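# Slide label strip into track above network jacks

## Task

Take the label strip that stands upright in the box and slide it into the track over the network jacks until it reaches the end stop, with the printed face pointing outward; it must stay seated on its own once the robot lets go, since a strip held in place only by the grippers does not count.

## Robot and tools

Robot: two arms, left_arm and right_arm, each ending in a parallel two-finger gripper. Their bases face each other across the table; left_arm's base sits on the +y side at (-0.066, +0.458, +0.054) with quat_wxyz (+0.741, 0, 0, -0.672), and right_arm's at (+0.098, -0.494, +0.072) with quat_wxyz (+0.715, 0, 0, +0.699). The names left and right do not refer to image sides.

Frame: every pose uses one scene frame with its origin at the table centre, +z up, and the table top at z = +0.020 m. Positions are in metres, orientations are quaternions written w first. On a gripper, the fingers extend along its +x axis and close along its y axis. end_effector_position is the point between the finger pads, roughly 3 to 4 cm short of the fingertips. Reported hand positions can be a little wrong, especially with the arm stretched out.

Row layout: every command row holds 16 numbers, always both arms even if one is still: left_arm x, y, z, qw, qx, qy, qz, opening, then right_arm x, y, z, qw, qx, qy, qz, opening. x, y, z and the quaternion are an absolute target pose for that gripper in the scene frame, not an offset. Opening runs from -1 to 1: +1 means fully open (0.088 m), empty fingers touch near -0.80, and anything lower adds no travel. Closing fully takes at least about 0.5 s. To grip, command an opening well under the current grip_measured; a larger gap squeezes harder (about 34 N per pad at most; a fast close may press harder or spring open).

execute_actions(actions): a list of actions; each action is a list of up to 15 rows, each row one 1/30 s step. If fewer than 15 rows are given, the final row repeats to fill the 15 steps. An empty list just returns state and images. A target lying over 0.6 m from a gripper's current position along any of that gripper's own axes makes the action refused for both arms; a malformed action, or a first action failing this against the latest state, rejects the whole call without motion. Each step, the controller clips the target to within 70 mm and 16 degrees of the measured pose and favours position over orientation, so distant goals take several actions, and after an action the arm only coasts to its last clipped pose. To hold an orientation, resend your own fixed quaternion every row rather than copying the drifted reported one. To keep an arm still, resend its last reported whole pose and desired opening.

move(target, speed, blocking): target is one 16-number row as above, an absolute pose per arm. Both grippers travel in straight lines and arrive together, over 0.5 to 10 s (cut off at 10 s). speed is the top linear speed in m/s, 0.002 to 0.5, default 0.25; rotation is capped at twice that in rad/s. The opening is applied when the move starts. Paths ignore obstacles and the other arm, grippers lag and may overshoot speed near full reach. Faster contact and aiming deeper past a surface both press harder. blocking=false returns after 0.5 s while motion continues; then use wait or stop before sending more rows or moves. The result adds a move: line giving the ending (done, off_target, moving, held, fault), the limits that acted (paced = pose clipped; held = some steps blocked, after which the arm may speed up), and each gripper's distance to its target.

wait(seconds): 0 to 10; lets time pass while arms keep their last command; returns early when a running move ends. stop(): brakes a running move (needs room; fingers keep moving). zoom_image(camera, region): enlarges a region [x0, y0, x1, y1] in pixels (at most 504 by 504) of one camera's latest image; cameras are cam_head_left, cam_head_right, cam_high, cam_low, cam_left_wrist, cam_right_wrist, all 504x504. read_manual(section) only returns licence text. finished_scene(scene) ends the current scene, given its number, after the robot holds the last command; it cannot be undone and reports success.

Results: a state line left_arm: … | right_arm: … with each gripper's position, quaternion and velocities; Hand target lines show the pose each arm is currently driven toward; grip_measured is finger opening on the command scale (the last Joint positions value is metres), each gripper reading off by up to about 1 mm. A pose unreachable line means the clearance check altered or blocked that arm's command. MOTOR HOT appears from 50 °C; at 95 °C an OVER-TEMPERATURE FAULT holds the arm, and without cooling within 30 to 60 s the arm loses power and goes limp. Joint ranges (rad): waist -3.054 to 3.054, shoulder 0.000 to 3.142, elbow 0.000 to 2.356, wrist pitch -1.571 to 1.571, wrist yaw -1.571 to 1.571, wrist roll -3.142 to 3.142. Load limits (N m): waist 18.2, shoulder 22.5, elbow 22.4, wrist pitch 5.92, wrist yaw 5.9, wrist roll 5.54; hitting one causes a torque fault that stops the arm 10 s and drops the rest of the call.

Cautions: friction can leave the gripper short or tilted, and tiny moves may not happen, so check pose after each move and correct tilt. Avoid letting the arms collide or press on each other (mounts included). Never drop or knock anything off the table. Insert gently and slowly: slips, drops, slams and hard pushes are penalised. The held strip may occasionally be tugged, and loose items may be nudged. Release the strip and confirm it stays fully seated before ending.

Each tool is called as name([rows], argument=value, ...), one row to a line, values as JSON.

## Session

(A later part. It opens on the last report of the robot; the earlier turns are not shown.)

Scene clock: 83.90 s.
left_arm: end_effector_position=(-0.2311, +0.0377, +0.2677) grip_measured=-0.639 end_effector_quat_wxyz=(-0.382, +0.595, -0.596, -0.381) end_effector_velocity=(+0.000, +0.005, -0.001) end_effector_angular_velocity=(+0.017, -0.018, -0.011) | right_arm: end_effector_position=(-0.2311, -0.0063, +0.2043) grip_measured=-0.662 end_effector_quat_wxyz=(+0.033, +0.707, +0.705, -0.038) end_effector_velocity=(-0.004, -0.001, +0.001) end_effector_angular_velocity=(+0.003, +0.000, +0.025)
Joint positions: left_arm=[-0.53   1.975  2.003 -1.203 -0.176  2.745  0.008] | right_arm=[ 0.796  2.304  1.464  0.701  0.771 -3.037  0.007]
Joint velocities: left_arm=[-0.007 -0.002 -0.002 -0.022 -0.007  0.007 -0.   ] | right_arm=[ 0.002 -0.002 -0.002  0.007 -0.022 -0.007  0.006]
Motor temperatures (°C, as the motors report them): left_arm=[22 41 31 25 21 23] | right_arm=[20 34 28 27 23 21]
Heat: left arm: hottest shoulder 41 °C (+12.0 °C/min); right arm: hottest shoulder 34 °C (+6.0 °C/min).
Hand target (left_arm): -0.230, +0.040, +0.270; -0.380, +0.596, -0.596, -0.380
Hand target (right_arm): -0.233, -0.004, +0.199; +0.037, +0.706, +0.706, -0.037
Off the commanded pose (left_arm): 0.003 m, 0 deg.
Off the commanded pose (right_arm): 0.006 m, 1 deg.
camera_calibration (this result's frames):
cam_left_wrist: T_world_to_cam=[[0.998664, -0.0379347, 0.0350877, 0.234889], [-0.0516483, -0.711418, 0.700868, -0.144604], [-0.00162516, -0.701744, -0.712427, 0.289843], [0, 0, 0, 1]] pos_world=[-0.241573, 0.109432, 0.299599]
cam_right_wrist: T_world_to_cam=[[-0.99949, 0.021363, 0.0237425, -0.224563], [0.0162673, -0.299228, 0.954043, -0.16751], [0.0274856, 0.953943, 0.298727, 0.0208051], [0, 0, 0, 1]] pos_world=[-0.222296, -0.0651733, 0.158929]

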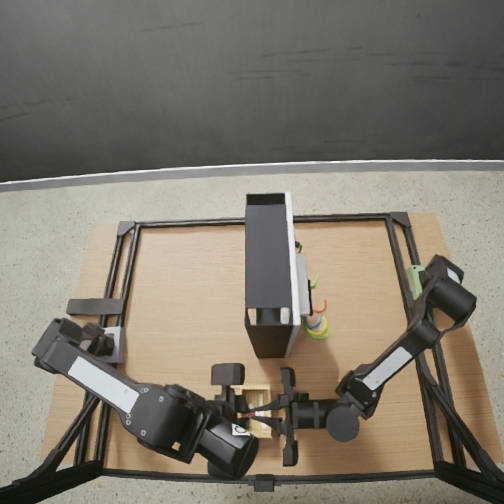

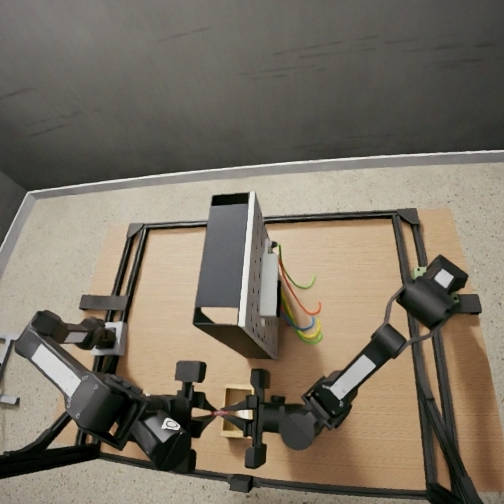

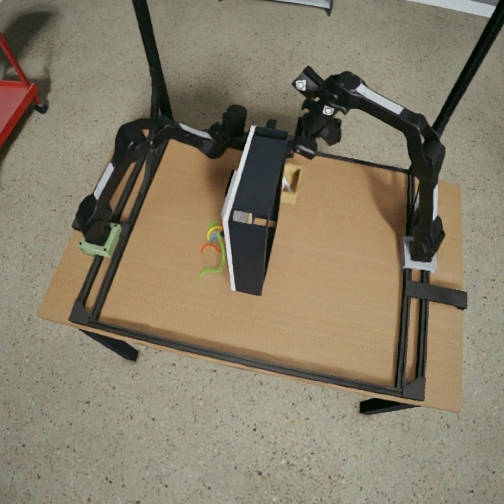

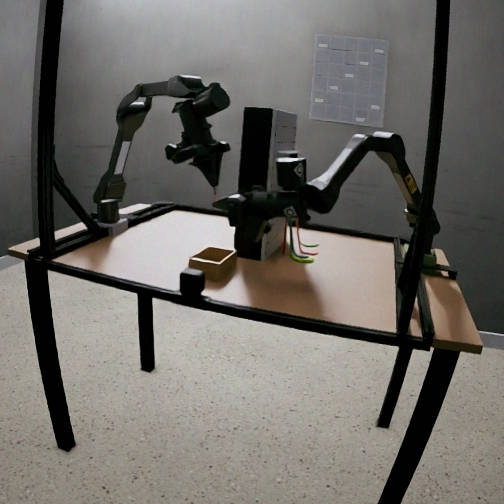

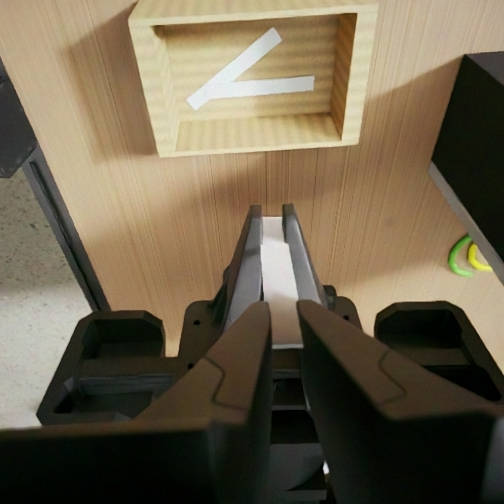

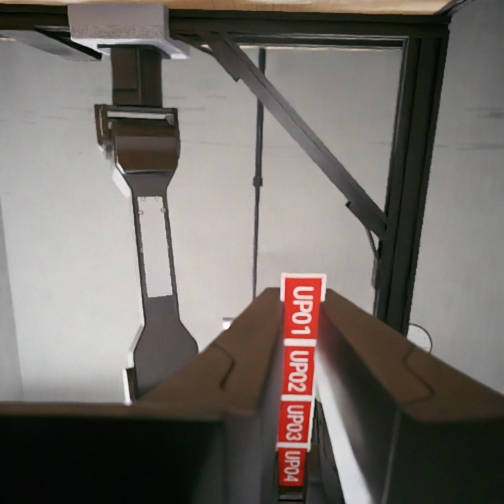

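move(target=[-0.23,0.04,0.27,-0.38,0.596,-0.596,-0.38,0,-0.233,-0.004,0.199,-0.037,-0.706,-0.706,0.037,-0.76])

move(target=[-0.2,0.2,0.27,-0.38,0.596,-0.596,-0.38,0,-0.2,-0.133,0.325,0.525,-0.525,-0.473,0.473,-0.76], speed=0.3)

move(target=[-0.2,0.2,0.27,-0.38,0.596,-0.596,-0.38,0,-0.125,-0.131,0.307,0.525,-0.525,-0.473,0.473,-0.76], speed=0.06)

zoom_image(camera="cam_head_left", region=[270,270,360,370])

zoom_image(camera="cam_head_right", region=[240,270,330,370])

zoom_image(camera="cam_right_wrist", region=[250,424,350,504])

Scene clock: 91.80 s.
left_arm: end_effector_position=(-0.2308, +0.0377, +0.2678) grip_measured=-0.001 end_effector_quat_wxyz=(-0.382, +0.596, -0.595, -0.381) end_effector_velocity=(+0.002, -0.002, +0.001) end_effector_angular_velocity=(-0.015, -0.006, +0.026) | right_arm: end_effector_position=(-0.2306, -0.0059, +0.2040) grip_measured=-0.665 end_effector_quat_wxyz=(+0.033, +0.707, +0.705, -0.038) end_effector_velocity=(+0.002, +0.001, +0.001) end_effector_angular_velocity=(-0.001, -0.010, -0.009)
Joint positions: left_arm=[-0.531  1.975  2.002 -1.203 -0.178  2.745  0.039] | right_arm=[ 0.795  2.305  1.464  0.701  0.771 -3.037  0.006]
Joint velocities: left_arm=[-0.002 -0.002 -0.002  0.007 -0.022 -0.022  0.   ] | right_arm=[-0.002 -0.002  0.002 -0.007  0.007 -0.007  0.   ]
Motor temperatures (°C, as the motors report them): left_arm=[22 42 30 25 21 23] | right_arm=[20 35 29 27 23 21]
Heat: left arm: hottest shoulder 42 °C (+12.2 °C/min); right arm: hottest shoulder 35 °C (+6.1 °C/min).
Hand target (left_arm): -0.230, +0.040, +0.270; -0.380, +0.596, -0.596, -0.380
Hand target (right_arm): -0.233, -0.004, +0.199; +0.037, +0.706, +0.706, -0.037
Off the commanded pose (left_arm): 0.003 m, 0 deg.
Off the commanded pose (right_arm): 0.006 m, 1 deg.
move: done
camera_calibration (this result's frames):
cam_left_wrist: T_world_to_cam=[[0.998607, -0.0372504, 0.0373606, 0.23399], [-0.0527563, -0.710728, 0.701486, -0.145108], [0.000422553, -0.70248, -0.711703, 0.290229], [0, 0, 0, 1]] pos_world=[-0.241442, 0.109464, 0.299606]
cam_right_wrist: T_world_to_cam=[[-0.999479, 0.0221366, 0.0235076, -0.22407], [0.0158202, -0.298944, 0.95414, -0.167235], [0.0281488, 0.954014, 0.298438, 0.0206733], [0, 0, 0, 1]] pos_world=[-0.22189, -0.0647563, 0.158663]

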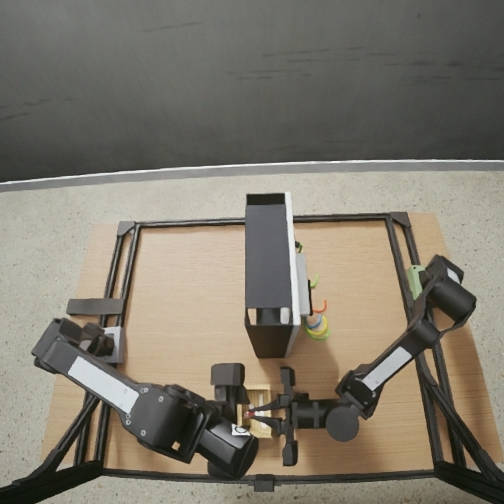

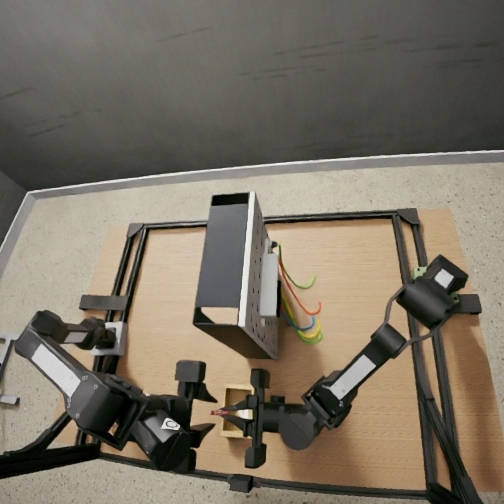

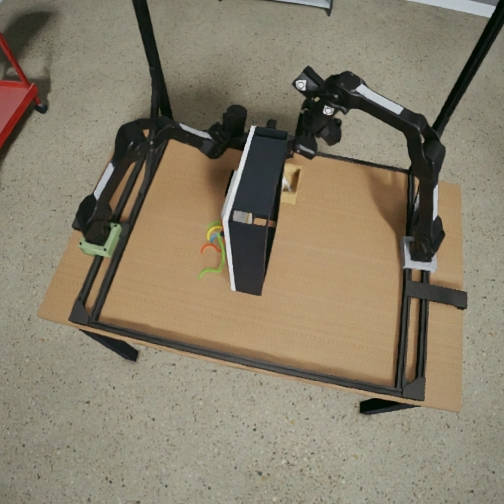

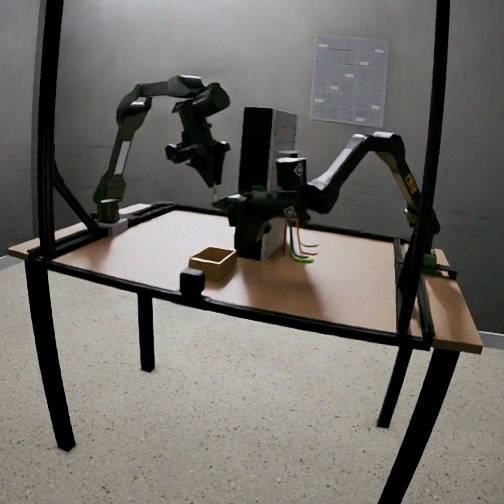

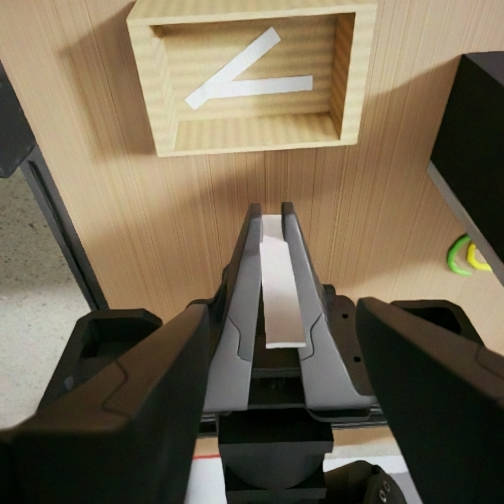

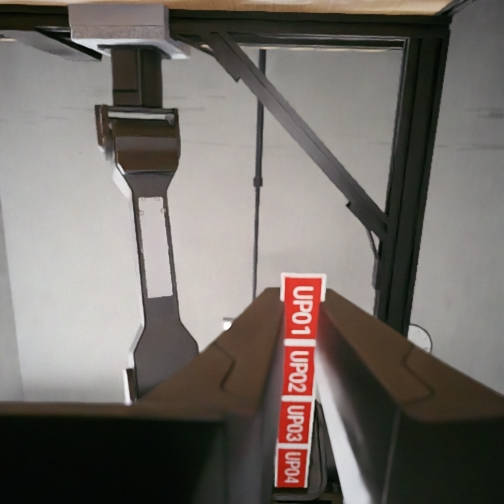

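Scene clock: 94.90 s.
left_arm: end_effector_position=(-0.2018, +0.1977, +0.2723) grip_measured=+0.000 end_effector_quat_wxyz=(-0.380, +0.594, -0.598, -0.380) end_effector_velocity=(-0.000, -0.001, -0.002) end_effector_angular_velocity=(-0.002, -0.004, +0.007) | right_arm: end_effector_position=(-0.2027, -0.1299, +0.3227) grip_measured=-0.662 end_effector_quat_wxyz=(+0.523, -0.525, -0.476, +0.473) end_effector_velocity=(+0.001, +0.000, -0.001) end_effector_angular_velocity=(-0.009, -0.007, +0.005)
Joint positions: left_arm=[-0.7    1.373  1.355 -1.185 -0.237  2.588  0.039] | right_arm=[ 0.998  1.823  1.14   0.683  1.074 -1.576  0.007]
Joint velocities: left_arm=[-0.002  0.002 -0.007  0.007 -0.007 -0.007  0.   ] | right_arm=[-0.002 -0.007 -0.002 -0.022 -0.007  0.007 -0.001]
Motor temperatures (°C, as the motors report them): left_arm=[22 42 30 25 21 23] | right_arm=[20 36 29 27 23 21]
Heat: left arm: hottest shoulder 42 °C (+13.2 °C/min); right arm: hottest shoulder 36 °C (+7.1 °C/min).
Hand target (left_arm): -0.201, +0.200, +0.271; -0.381, +0.596, -0.596, -0.380
Hand target (right_arm): -0.200, -0.133, +0.324; +0.525, -0.525, -0.474, +0.474
Off the commanded pose (left_arm): 0.004 m, 0 deg.
Off the commanded pose (right_arm): 0.005 m, 0 deg.
move: done
camera_calibration (this result's frames):
cam_left_wrist: T_world_to_cam=[[0.998624, -0.0410747, 0.0326045, 0.212854], [-0.0521183, -0.708337, 0.703948, -0.0341041], [-0.0058195, -0.704679, -0.709503, 0.40443], [0, 0, 0, 1]] pos_world=[-0.211985, 0.269579, 0.304011]
cam_right_wrist: T_world_to_cam=[[0.0153306, 0.0149488, 0.999771, -0.306447], [0.876182, -0.48194, -0.00622942, 0.142537], [0.481736, 0.876077, -0.0204863, 0.287568], [0, 0, 0, 1]] pos_world=[-0.258722, -0.178656, 0.313156]

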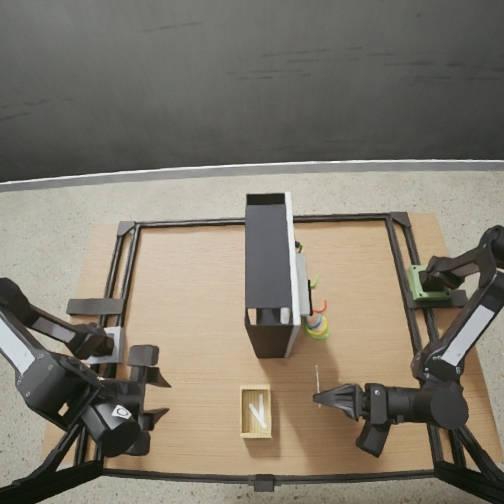

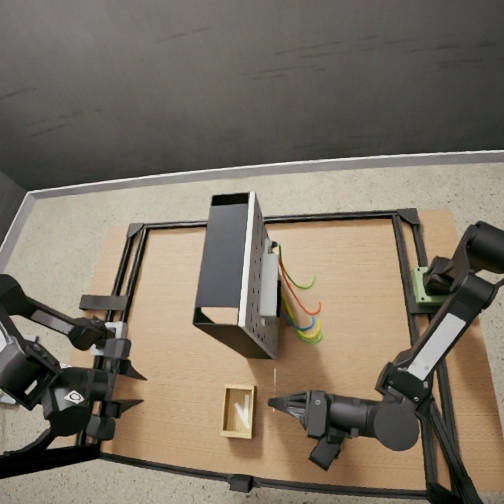

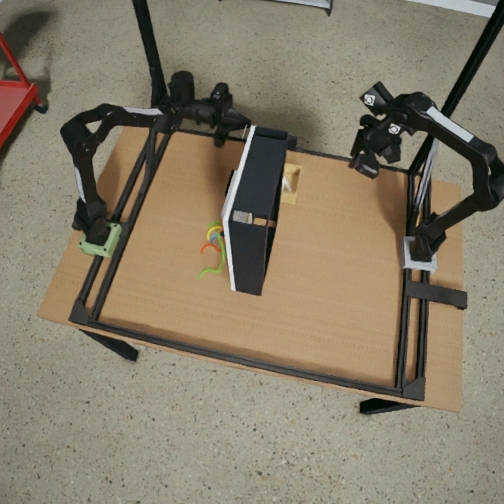

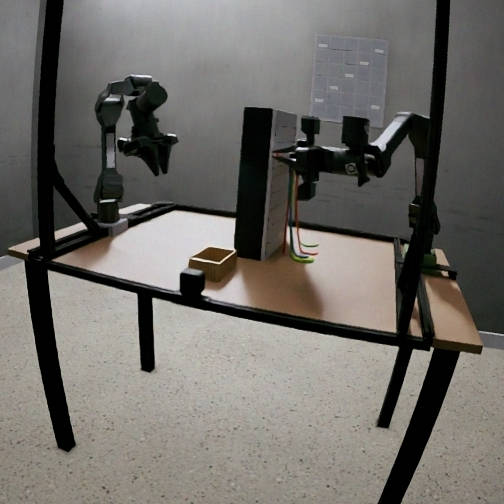

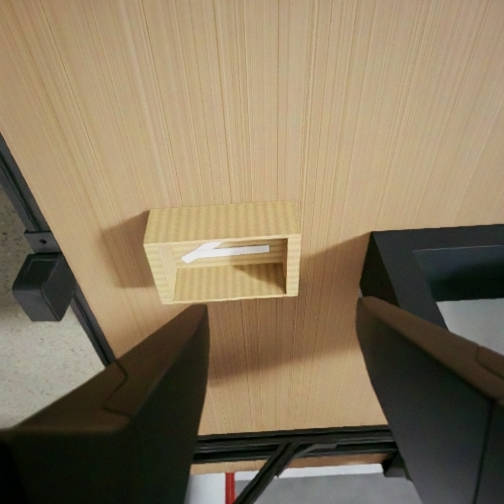

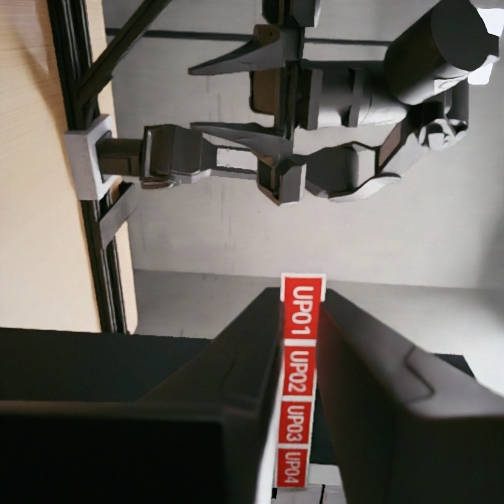

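Scene clock: 96.57 s.
left_arm: end_effector_position=(-0.2015, +0.1982, +0.2710) grip_measured=+0.000 end_effector_quat_wxyz=(-0.381, +0.594, -0.597, -0.380) end_effector_velocity=(+0.002, +0.002, -0.003) end_effector_angular_velocity=(+0.010, -0.012, +0.007) | right_arm: end_effector_position=(-0.1279, -0.1292, +0.3066) grip_measured=-0.662 end_effector_quat_wxyz=(+0.525, -0.527, -0.473, +0.471) end_effector_velocity=(+0.001, -0.001, -0.001) end_effector_angular_velocity=(-0.006, -0.013, +0.005)
Joint positions: left_arm=[-0.7    1.37   1.348 -1.182 -0.237  2.588  0.039] | right_arm=[ 0.868  1.65   0.861  0.789  0.954 -1.575  0.007]
Joint velocities: left_arm=[-0.002  0.002 -0.007 -0.007 -0.007 -0.007 -0.   ] | right_arm=[-0.002 -0.007 -0.007 -0.007 -0.007 -0.007 -0.   ]
Motor temperatures (°C, as the motors report them): left_arm=[22 41 30 25 21 23] | right_arm=[20 36 28 27 23 21]
Heat: left arm: hottest shoulder 41 °C (+11.0 °C/min); right arm: hottest shoulder 36 °C (+7.0 °C/min).
Hand target (left_arm): -0.200, +0.200, +0.270; -0.380, +0.596, -0.596, -0.380
Hand target (right_arm): -0.125, -0.131, +0.307; +0.526, -0.525, -0.474, +0.473
Off the commanded pose (left_arm): 0.002 m, 0 deg.
Off the commanded pose (right_arm): 0.003 m, 0 deg.
move: done
camera_calibration (this result's frames):
cam_left_wrist: T_world_to_cam=[[0.998595, -0.0411162, 0.0334154, 0.212339], [-0.0527259, -0.709221, 0.703011, -0.0324418], [-0.00520623, -0.703786, -0.710393, 0.404026], [0, 0, 0, 1]] pos_world=[-0.211648, 0.27007, 0.302729]
cam_right_wrist: T_world_to_cam=[[0.0161301, 0.014512, 0.999765, -0.291523], [0.871729, -0.489939, -0.00695272, 0.0758453], [0.489723, 0.871636, -0.0205533, 0.25105], [0, 0, 0, 1]] pos_world=[-0.184359, -0.177434, 0.297142]

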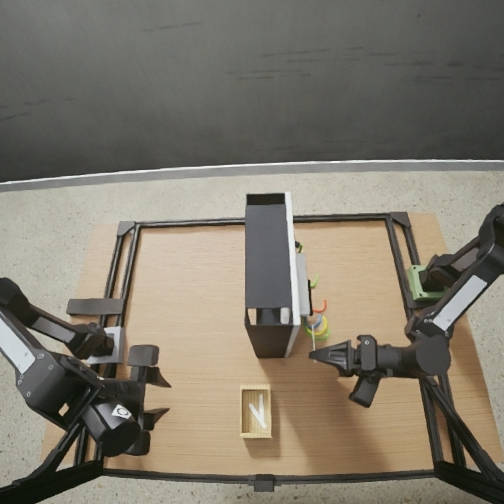

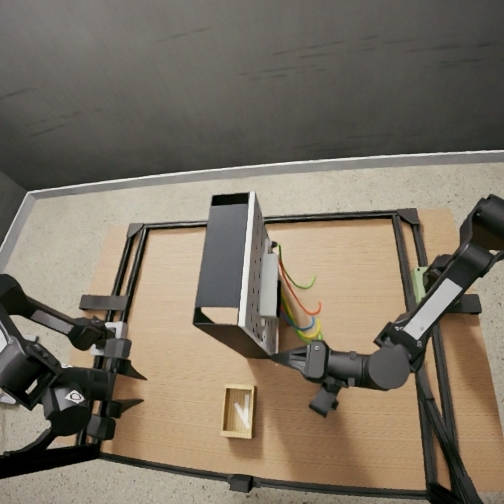

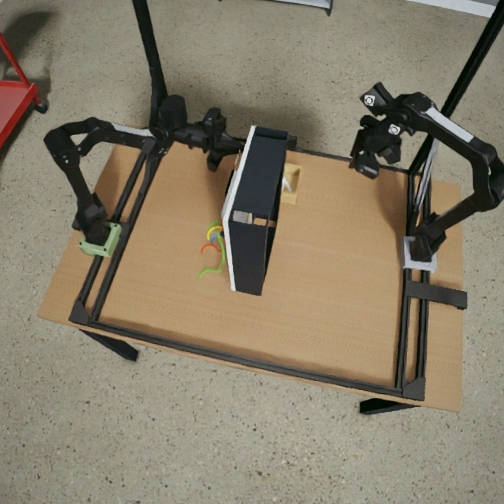

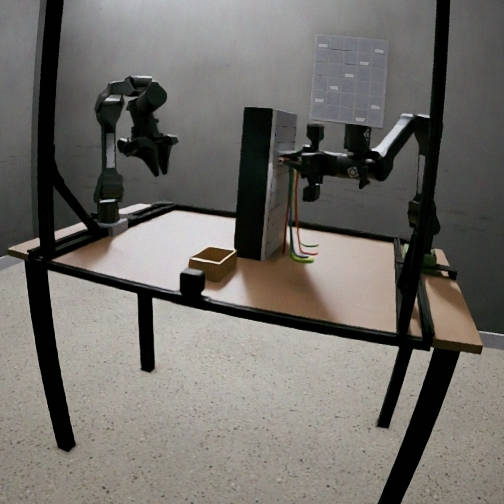

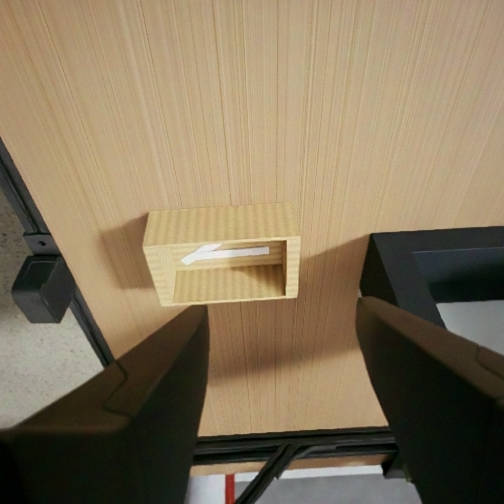

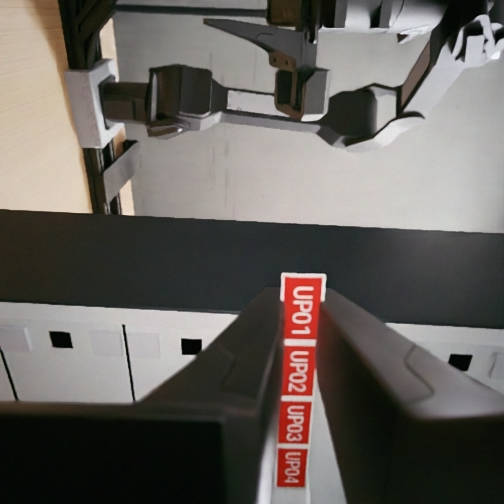

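Region (270, 270, 360, 370) of cam_head_left's 504x504 image, scaled by 5.040, with more detail than that image has; it fills the left 454 columns of this view, and the rest is white.

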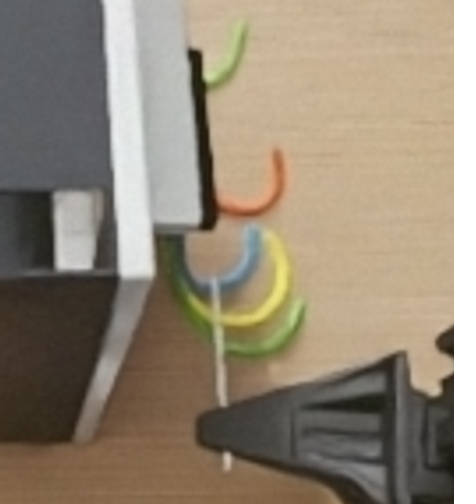

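Region (240, 270, 330, 370) of cam_head_right's 504x504 image, scaled by 5.040, with more detail than that image has; it fills the left 454 columns of this view, and the rest is white.

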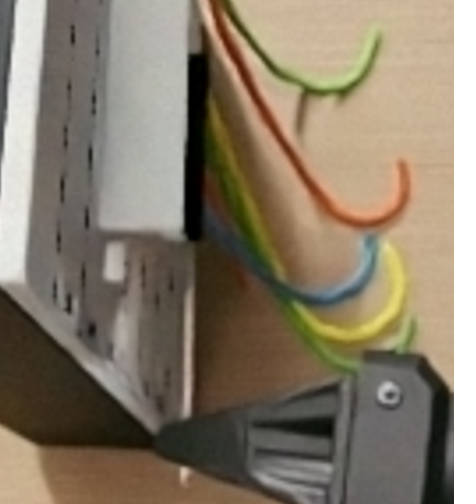

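Region (250, 424, 350, 504) of cam_right_wrist's 504x504 image, scaled by 5.040, with more detail than that image has; it fills the top 403 rows of this view, and the rest is white.

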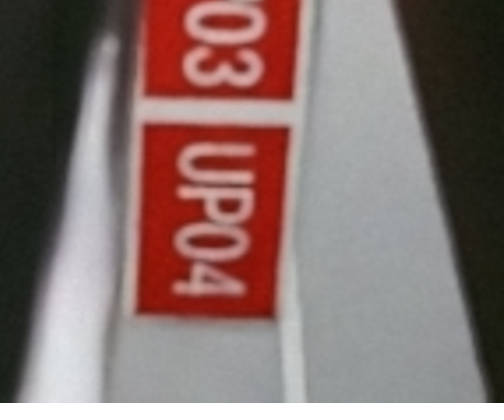

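move(target=[-0.2,0.2,0.27,-0.38,0.596,-0.596,-0.38,0,-0.112,-0.131,0.305,0.525,-0.525,-0.473,0.473,-0.76], speed=0.02)

zoom_image(camera="cam_right_wrist", region=[200,354,400,504])

zoom_image(camera="cam_head_left", region=[270,270,360,370])

zoom_image(camera="cam_head_right", region=[240,270,330,370])

Scene clock: 114.73 s.
left_arm: end_effector_position=(-0.2014, +0.1983, +0.2709) grip_measured=+0.000 end_effector_quat_wxyz=(-0.381, +0.595, -0.597, -0.380) end_effector_velocity=(-0.001, +0.002, +0.001) end_effector_angular_velocity=(+0.006, +0.007, +0.002) | right_arm: end_effector_position=(-0.1147, -0.1292, +0.3049) grip_measured=-0.662 end_effector_quat_wxyz=(+0.525, -0.527, -0.473, +0.471) end_effector_velocity=(-0.001, -0.000, -0.001) end_effector_angular_velocity=(-0.006, -0.013, +0.020)
Joint positions: left_arm=[-0.7    1.37   1.347 -1.182 -0.238  2.587  0.039] | right_arm=[ 0.84   1.618  0.819  0.799  0.926 -1.574  0.007]
Joint velocities: left_arm=[-0.002 -0.002  0.002 -0.007  0.007 -0.007  0.   ] | right_arm=[-0.002 -0.007 -0.007 -0.007 -0.022 -0.007  0.   ]
Motor temperatures (°C, as the motors report them): left_arm=[22 37 30 25 21 23] | right_arm=[20 37 27 28 23 21]
Heat: left arm: hottest shoulder 37 °C (+1.0 °C/min); right arm: hottest shoulder 37 °C (+7.1 °C/min).
Hand target (left_arm): -0.200, +0.200, +0.270; -0.380, +0.596, -0.596, -0.380
Hand target (right_arm): -0.112, -0.131, +0.305; +0.526, -0.525, -0.473, +0.473
Off the commanded pose (left_arm): 0.002 m, 0 deg.
Off the commanded pose (right_arm): 0.003 m, 0 deg.
move: done
camera_calibration (this result's frames):
cam_left_wrist: T_world_to_cam=[[0.998611, -0.0406273, 0.0335565, 0.212119], [-0.0524771, -0.709106, 0.703146, -0.0323491], [-0.00477179, -0.703931, -0.710253, 0.404059], [0, 0, 0, 1]] pos_world=[-0.211594, 0.270108, 0.302612]
cam_right_wrist: T_world_to_cam=[[0.0167036, 0.0149018, 0.999749, -0.289907], [0.871725, -0.489942, -0.00726171, 0.0644198], [0.489711, 0.871628, -0.0211741, 0.244745], [0, 0, 0, 1]] pos_world=[-0.171168, -0.177444, 0.295484]

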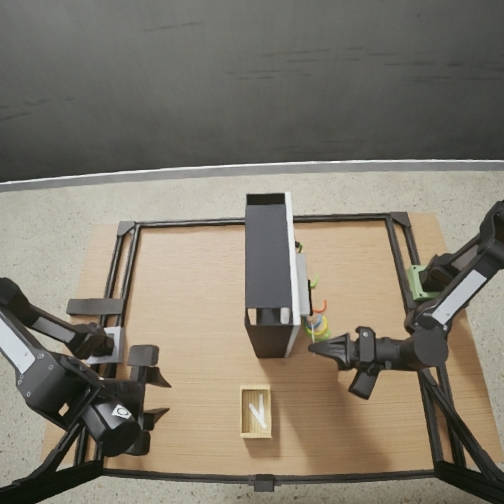

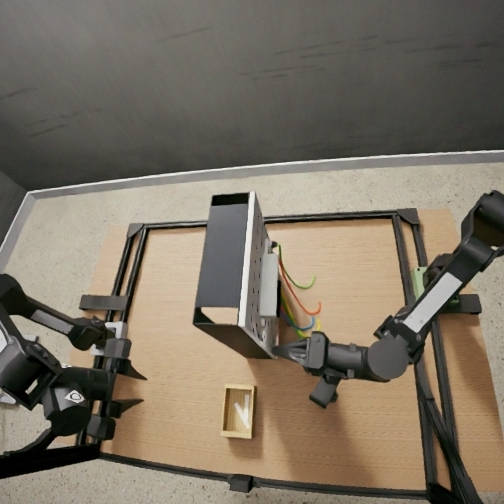

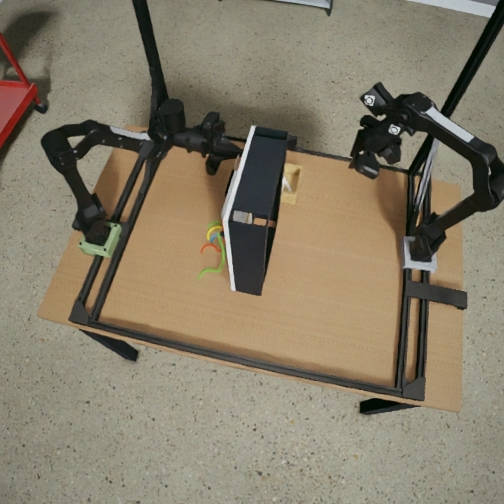

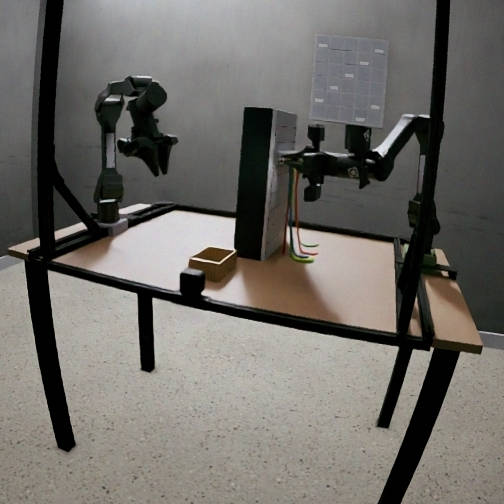

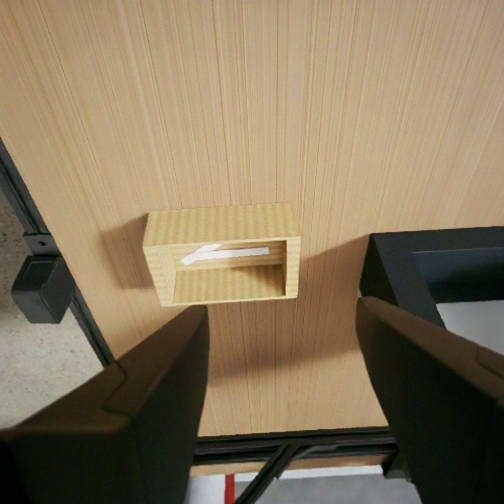

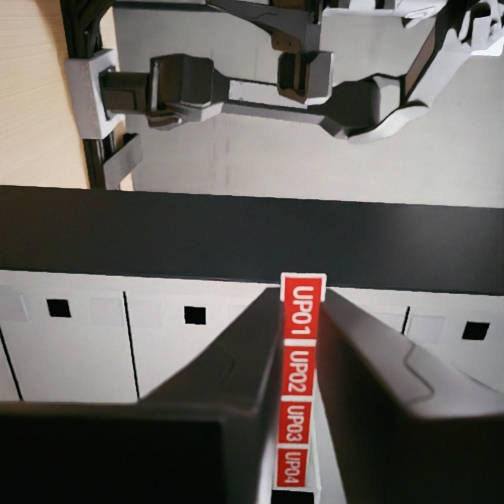

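Region (200, 354, 400, 504) of cam_right_wrist's 504x504 image, scaled by 2.520, with more detail than that image has; it fills the top 378 rows of this view, and the rest is white.

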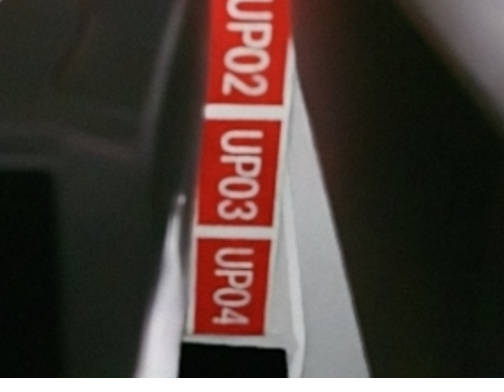

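Region (270, 270, 360, 370) of cam_head_left's 504x504 image, scaled by 5.040, with more detail than that image has; it fills the left 454 columns of this view, and the rest is white.

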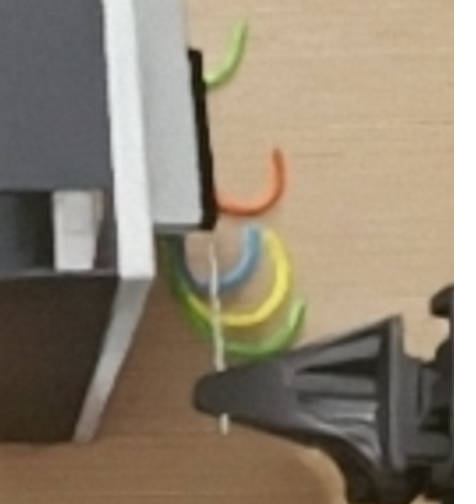

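Region (240, 270, 330, 370) of cam_head_right's 504x504 image, scaled by 5.040, with more detail than that image has; it fills the left 454 columns of this view, and the rest is white.

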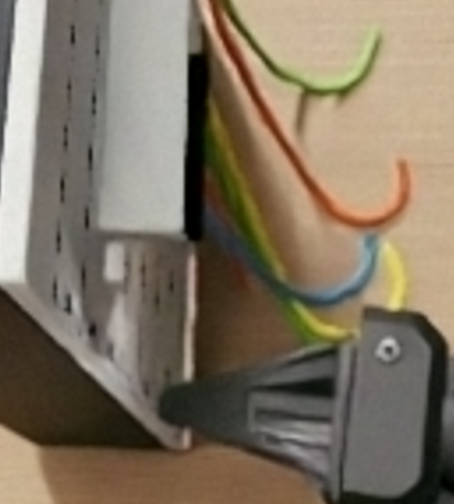

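move(target=[-0.2,0.2,0.27,-0.38,0.596,-0.596,-0.38,0,-0.103,-0.1308,0.3057,0.525,-0.525,-0.473,0.473,-0.76], speed=0.006)

zoom_image(camera="cam_right_wrist", region=[240,424,350,504])

zoom_image(camera="cam_head_left", region=[270,270,360,370])

zoom_image(camera="cam_head_right", region=[240,270,330,370])

Scene clock: 122.33 s.
left_arm: end_effector_position=(-0.2013, +0.1984, +0.2709) grip_measured=+0.000 end_effector_quat_wxyz=(-0.381, +0.595, -0.597, -0.380) end_effector_velocity=(-0.000, -0.001, +0.001) end_effector_angular_velocity=(-0.010, +0.002, +0.007) | right_arm: end_effector_position=(-0.1056, -0.1290, +0.3060) grip_measured=-0.662 end_effector_quat_wxyz=(+0.526, -0.526, -0.473, +0.472) end_effector_velocity=(+0.001, -0.000, +0.003) end_effector_angular_velocity=(+0.005, -0.028, +0.005)
Joint positions: left_arm=[-0.7    1.369  1.347 -1.182 -0.238  2.587  0.039] | right_arm=[ 0.819  1.593  0.796  0.799  0.905 -1.574  0.007]
Joint velocities: left_arm=[-0.002 -0.002 -0.002  0.007 -0.007 -0.007  0.   ] | right_arm=[-0.002 -0.007 -0.002  0.007 -0.007 -0.037 -0.   ]
Motor temperatures (°C, as the motors report them): left_arm=[22 36 30 25 21 23] | right_arm=[20 37 27 28 23 21]
Heat: left arm: hottest shoulder 36 °C (+0.0 °C/min); right arm: hottest shoulder 37 °C (+6.0 °C/min).
Hand target (left_arm): -0.200, +0.200, +0.270; -0.380, +0.596, -0.596, -0.380
Hand target (right_arm): -0.103, -0.131, +0.306; +0.525, -0.526, -0.473, +0.473
Off the commanded pose (left_arm): 0.002 m, 0 deg.
Off the commanded pose (right_arm): 0.003 m, 0 deg.
move: done
camera_calibration (this result's frames):
cam_left_wrist: T_world_to_cam=[[0.998611, -0.0406273, 0.0335565, 0.212067], [-0.0524771, -0.709106, 0.703146, -0.0322743], [-0.00477179, -0.703931, -0.710253, 0.404102], [0, 0, 0, 1]] pos_world=[-0.211538, 0.27019, 0.302592]
cam_right_wrist: T_world_to_cam=[[0.0183395, 0.0133142, 0.999743, -0.291185], [0.871898, -0.489596, -0.00947406, 0.0573616], [0.489344, 0.871848, -0.0205876, 0.239886], [0, 0, 0, 1]] pos_world=[-0.16206, -0.177183, 0.296592]

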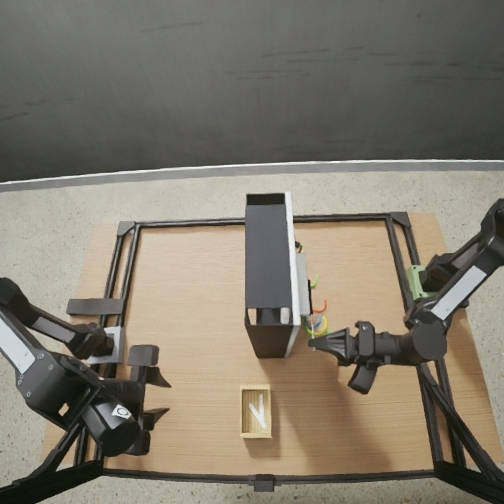

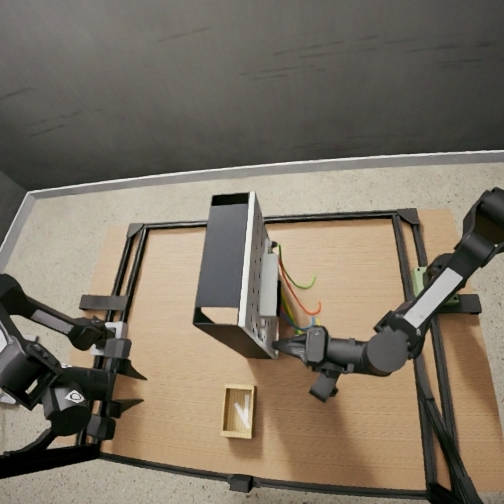

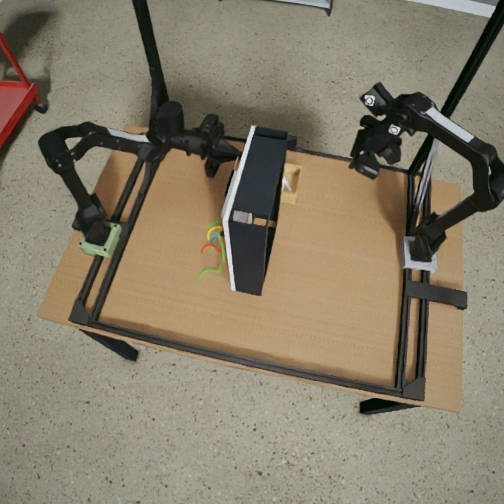

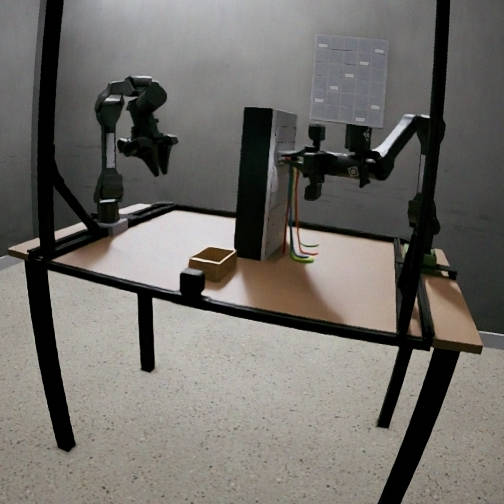

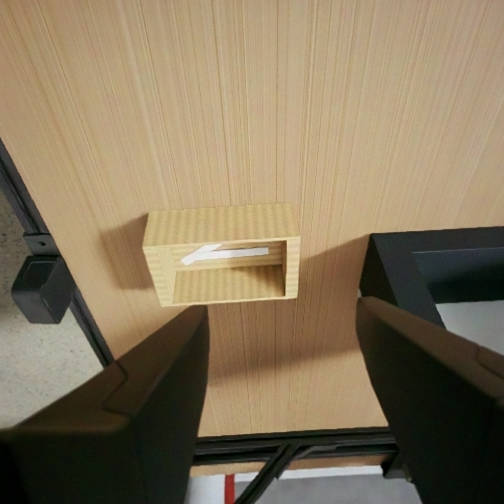

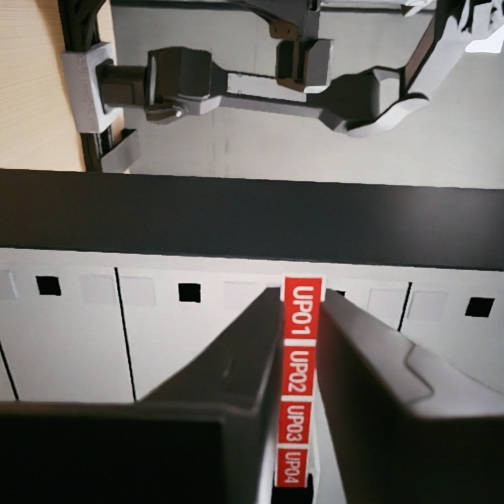

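Region (240, 424, 350, 504) of cam_right_wrist's 504x504 image, scaled by 4.582, with more detail than that image has; it fills the top 367 rows of this view, and the rest is white.

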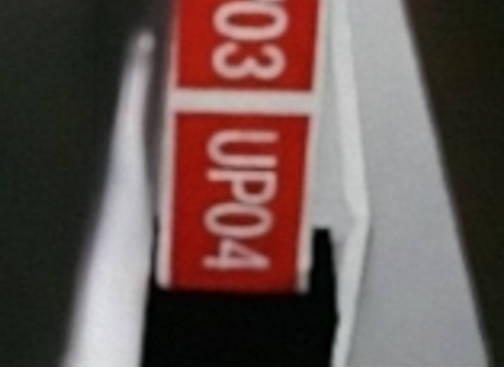

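Region (270, 270, 360, 370) of cam_head_left's 504x504 image, scaled by 5.040, with more detail than that image has; it fills the left 454 columns of this view, and the rest is white.

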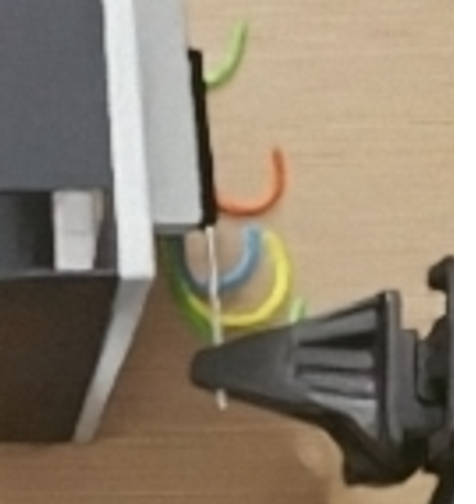

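Region (240, 270, 330, 370) of cam_head_right's 504x504 image, scaled by 5.040, with more detail than that image has; it fills the left 454 columns of this view, and the rest is white.

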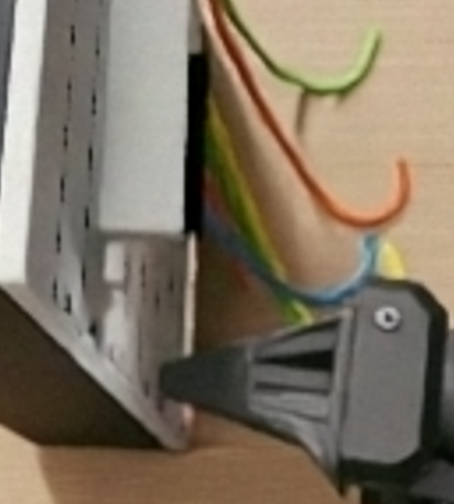

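move(target=[-0.2,0.2,0.27,-0.38,0.596,-0.596,-0.38,0,-0.094,-0.1306,0.3056,0.525,-0.525,-0.473,0.473,-0.76], speed=0.006)

zoom_image(camera="cam_right_wrist", region=[240,424,350,504])

Scene clock: 128.13 s.
left_arm: end_effector_position=(-0.2012, +0.1985, +0.2707) grip_measured=+0.000 end_effector_quat_wxyz=(-0.381, +0.595, -0.597, -0.381) end_effector_velocity=(+0.001, +0.002, -0.000) end_effector_angular_velocity=(+0.002, -0.007, +0.007) | right_arm: end_effector_position=(-0.0966, -0.1288, +0.3061) grip_measured=-0.662 end_effector_quat_wxyz=(+0.526, -0.526, -0.473, +0.472) end_effector_velocity=(-0.002, +0.000, -0.001) end_effector_angular_velocity=(-0.006, -0.012, +0.020)
Joint positions: left_arm=[-0.7    1.369  1.346 -1.182 -0.238  2.587  0.039] | right_arm=[ 0.798  1.569  0.773  0.799  0.883 -1.574  0.007]
Joint velocities: left_arm=[-0.002 -0.002 -0.002 -0.007 -0.007 -0.007 -0.   ] | right_arm=[-0.002 -0.002 -0.002 -0.007 -0.022 -0.007 -0.   ]
Motor temperatures (°C, as the motors report them): left_arm=[22 35 30 25 21 23] | right_arm=[20 37 27 28 23 21]
Heat: left arm: hottest shoulder 35 °C (-2.0 °C/min); right arm: hottest shoulder 37 °C (+5.0 °C/min).
Hand target (left_arm): -0.200, +0.200, +0.270; -0.380, +0.596, -0.596, -0.380
Hand target (right_arm): -0.094, -0.131, +0.306; +0.525, -0.525, -0.473, +0.473
Off the commanded pose (left_arm): 0.002 m, 0 deg.
Off the commanded pose (right_arm): 0.003 m, 0 deg.
move: done
camera_calibration (this result's frames):
cam_left_wrist: T_world_to_cam=[[0.998623, -0.0402922, 0.0335993, 0.211914], [-0.0522707, -0.709346, 0.70292, -0.0319283], [-0.00448872, -0.703708, -0.710475, 0.404163], [0, 0, 0, 1]] pos_world=[-0.211477, 0.270303, 0.302471]
cam_right_wrist: T_world_to_cam=[[0.0186896, 0.013244, 0.999738, -0.291395], [0.871895, -0.489595, -0.00981375, 0.0496993], [0.489337, 0.871849, -0.0206978, 0.235341], [0, 0, 0, 1]] pos_world=[-0.153047, -0.17699, 0.296677]

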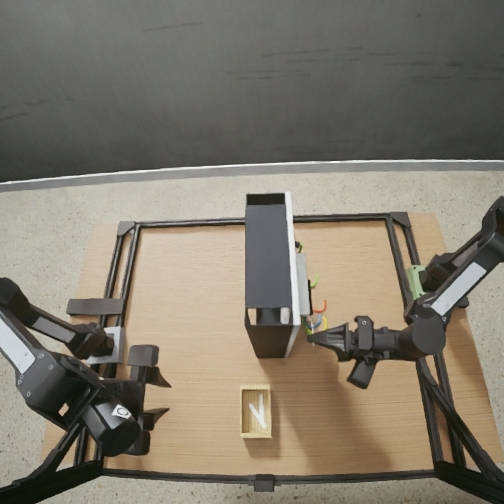

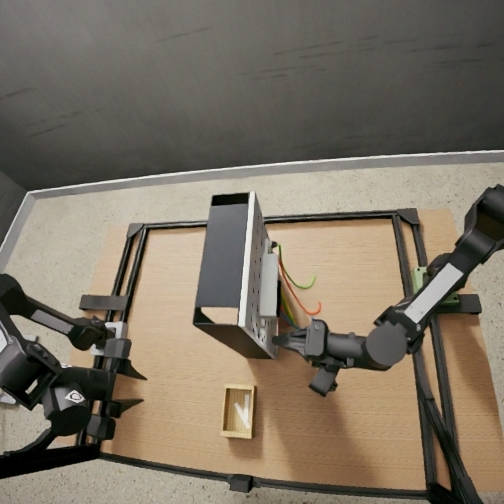

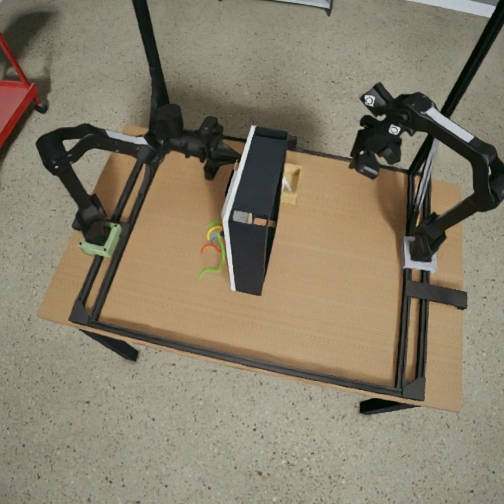

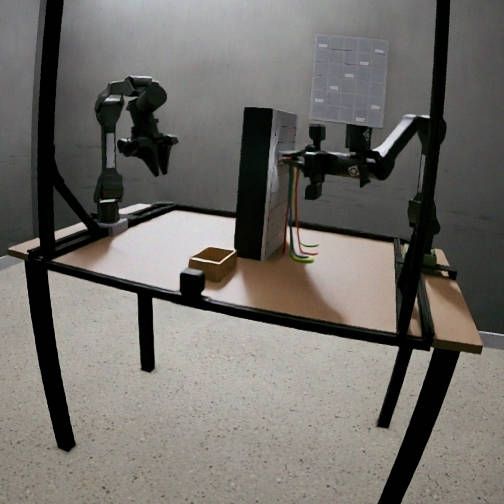

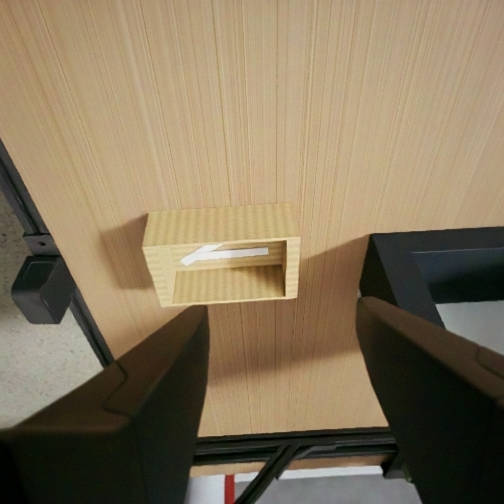

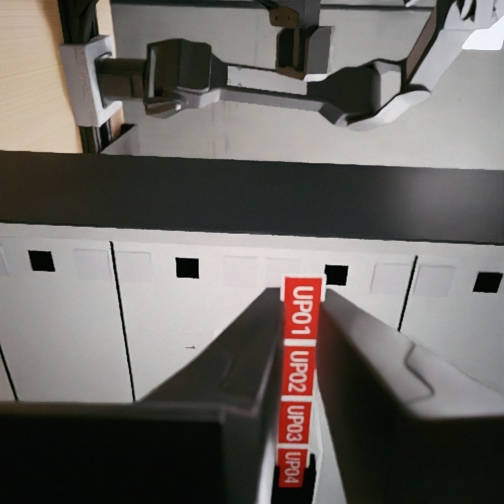

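Region (240, 424, 350, 504) of cam_right_wrist's 504x504 image, scaled by 4.582, with more detail than that image has; it fills the top 367 rows of this view, and the rest is white.

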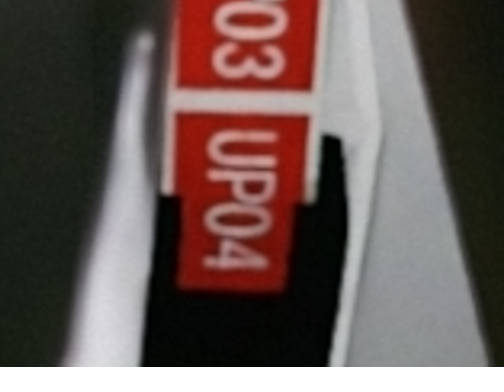

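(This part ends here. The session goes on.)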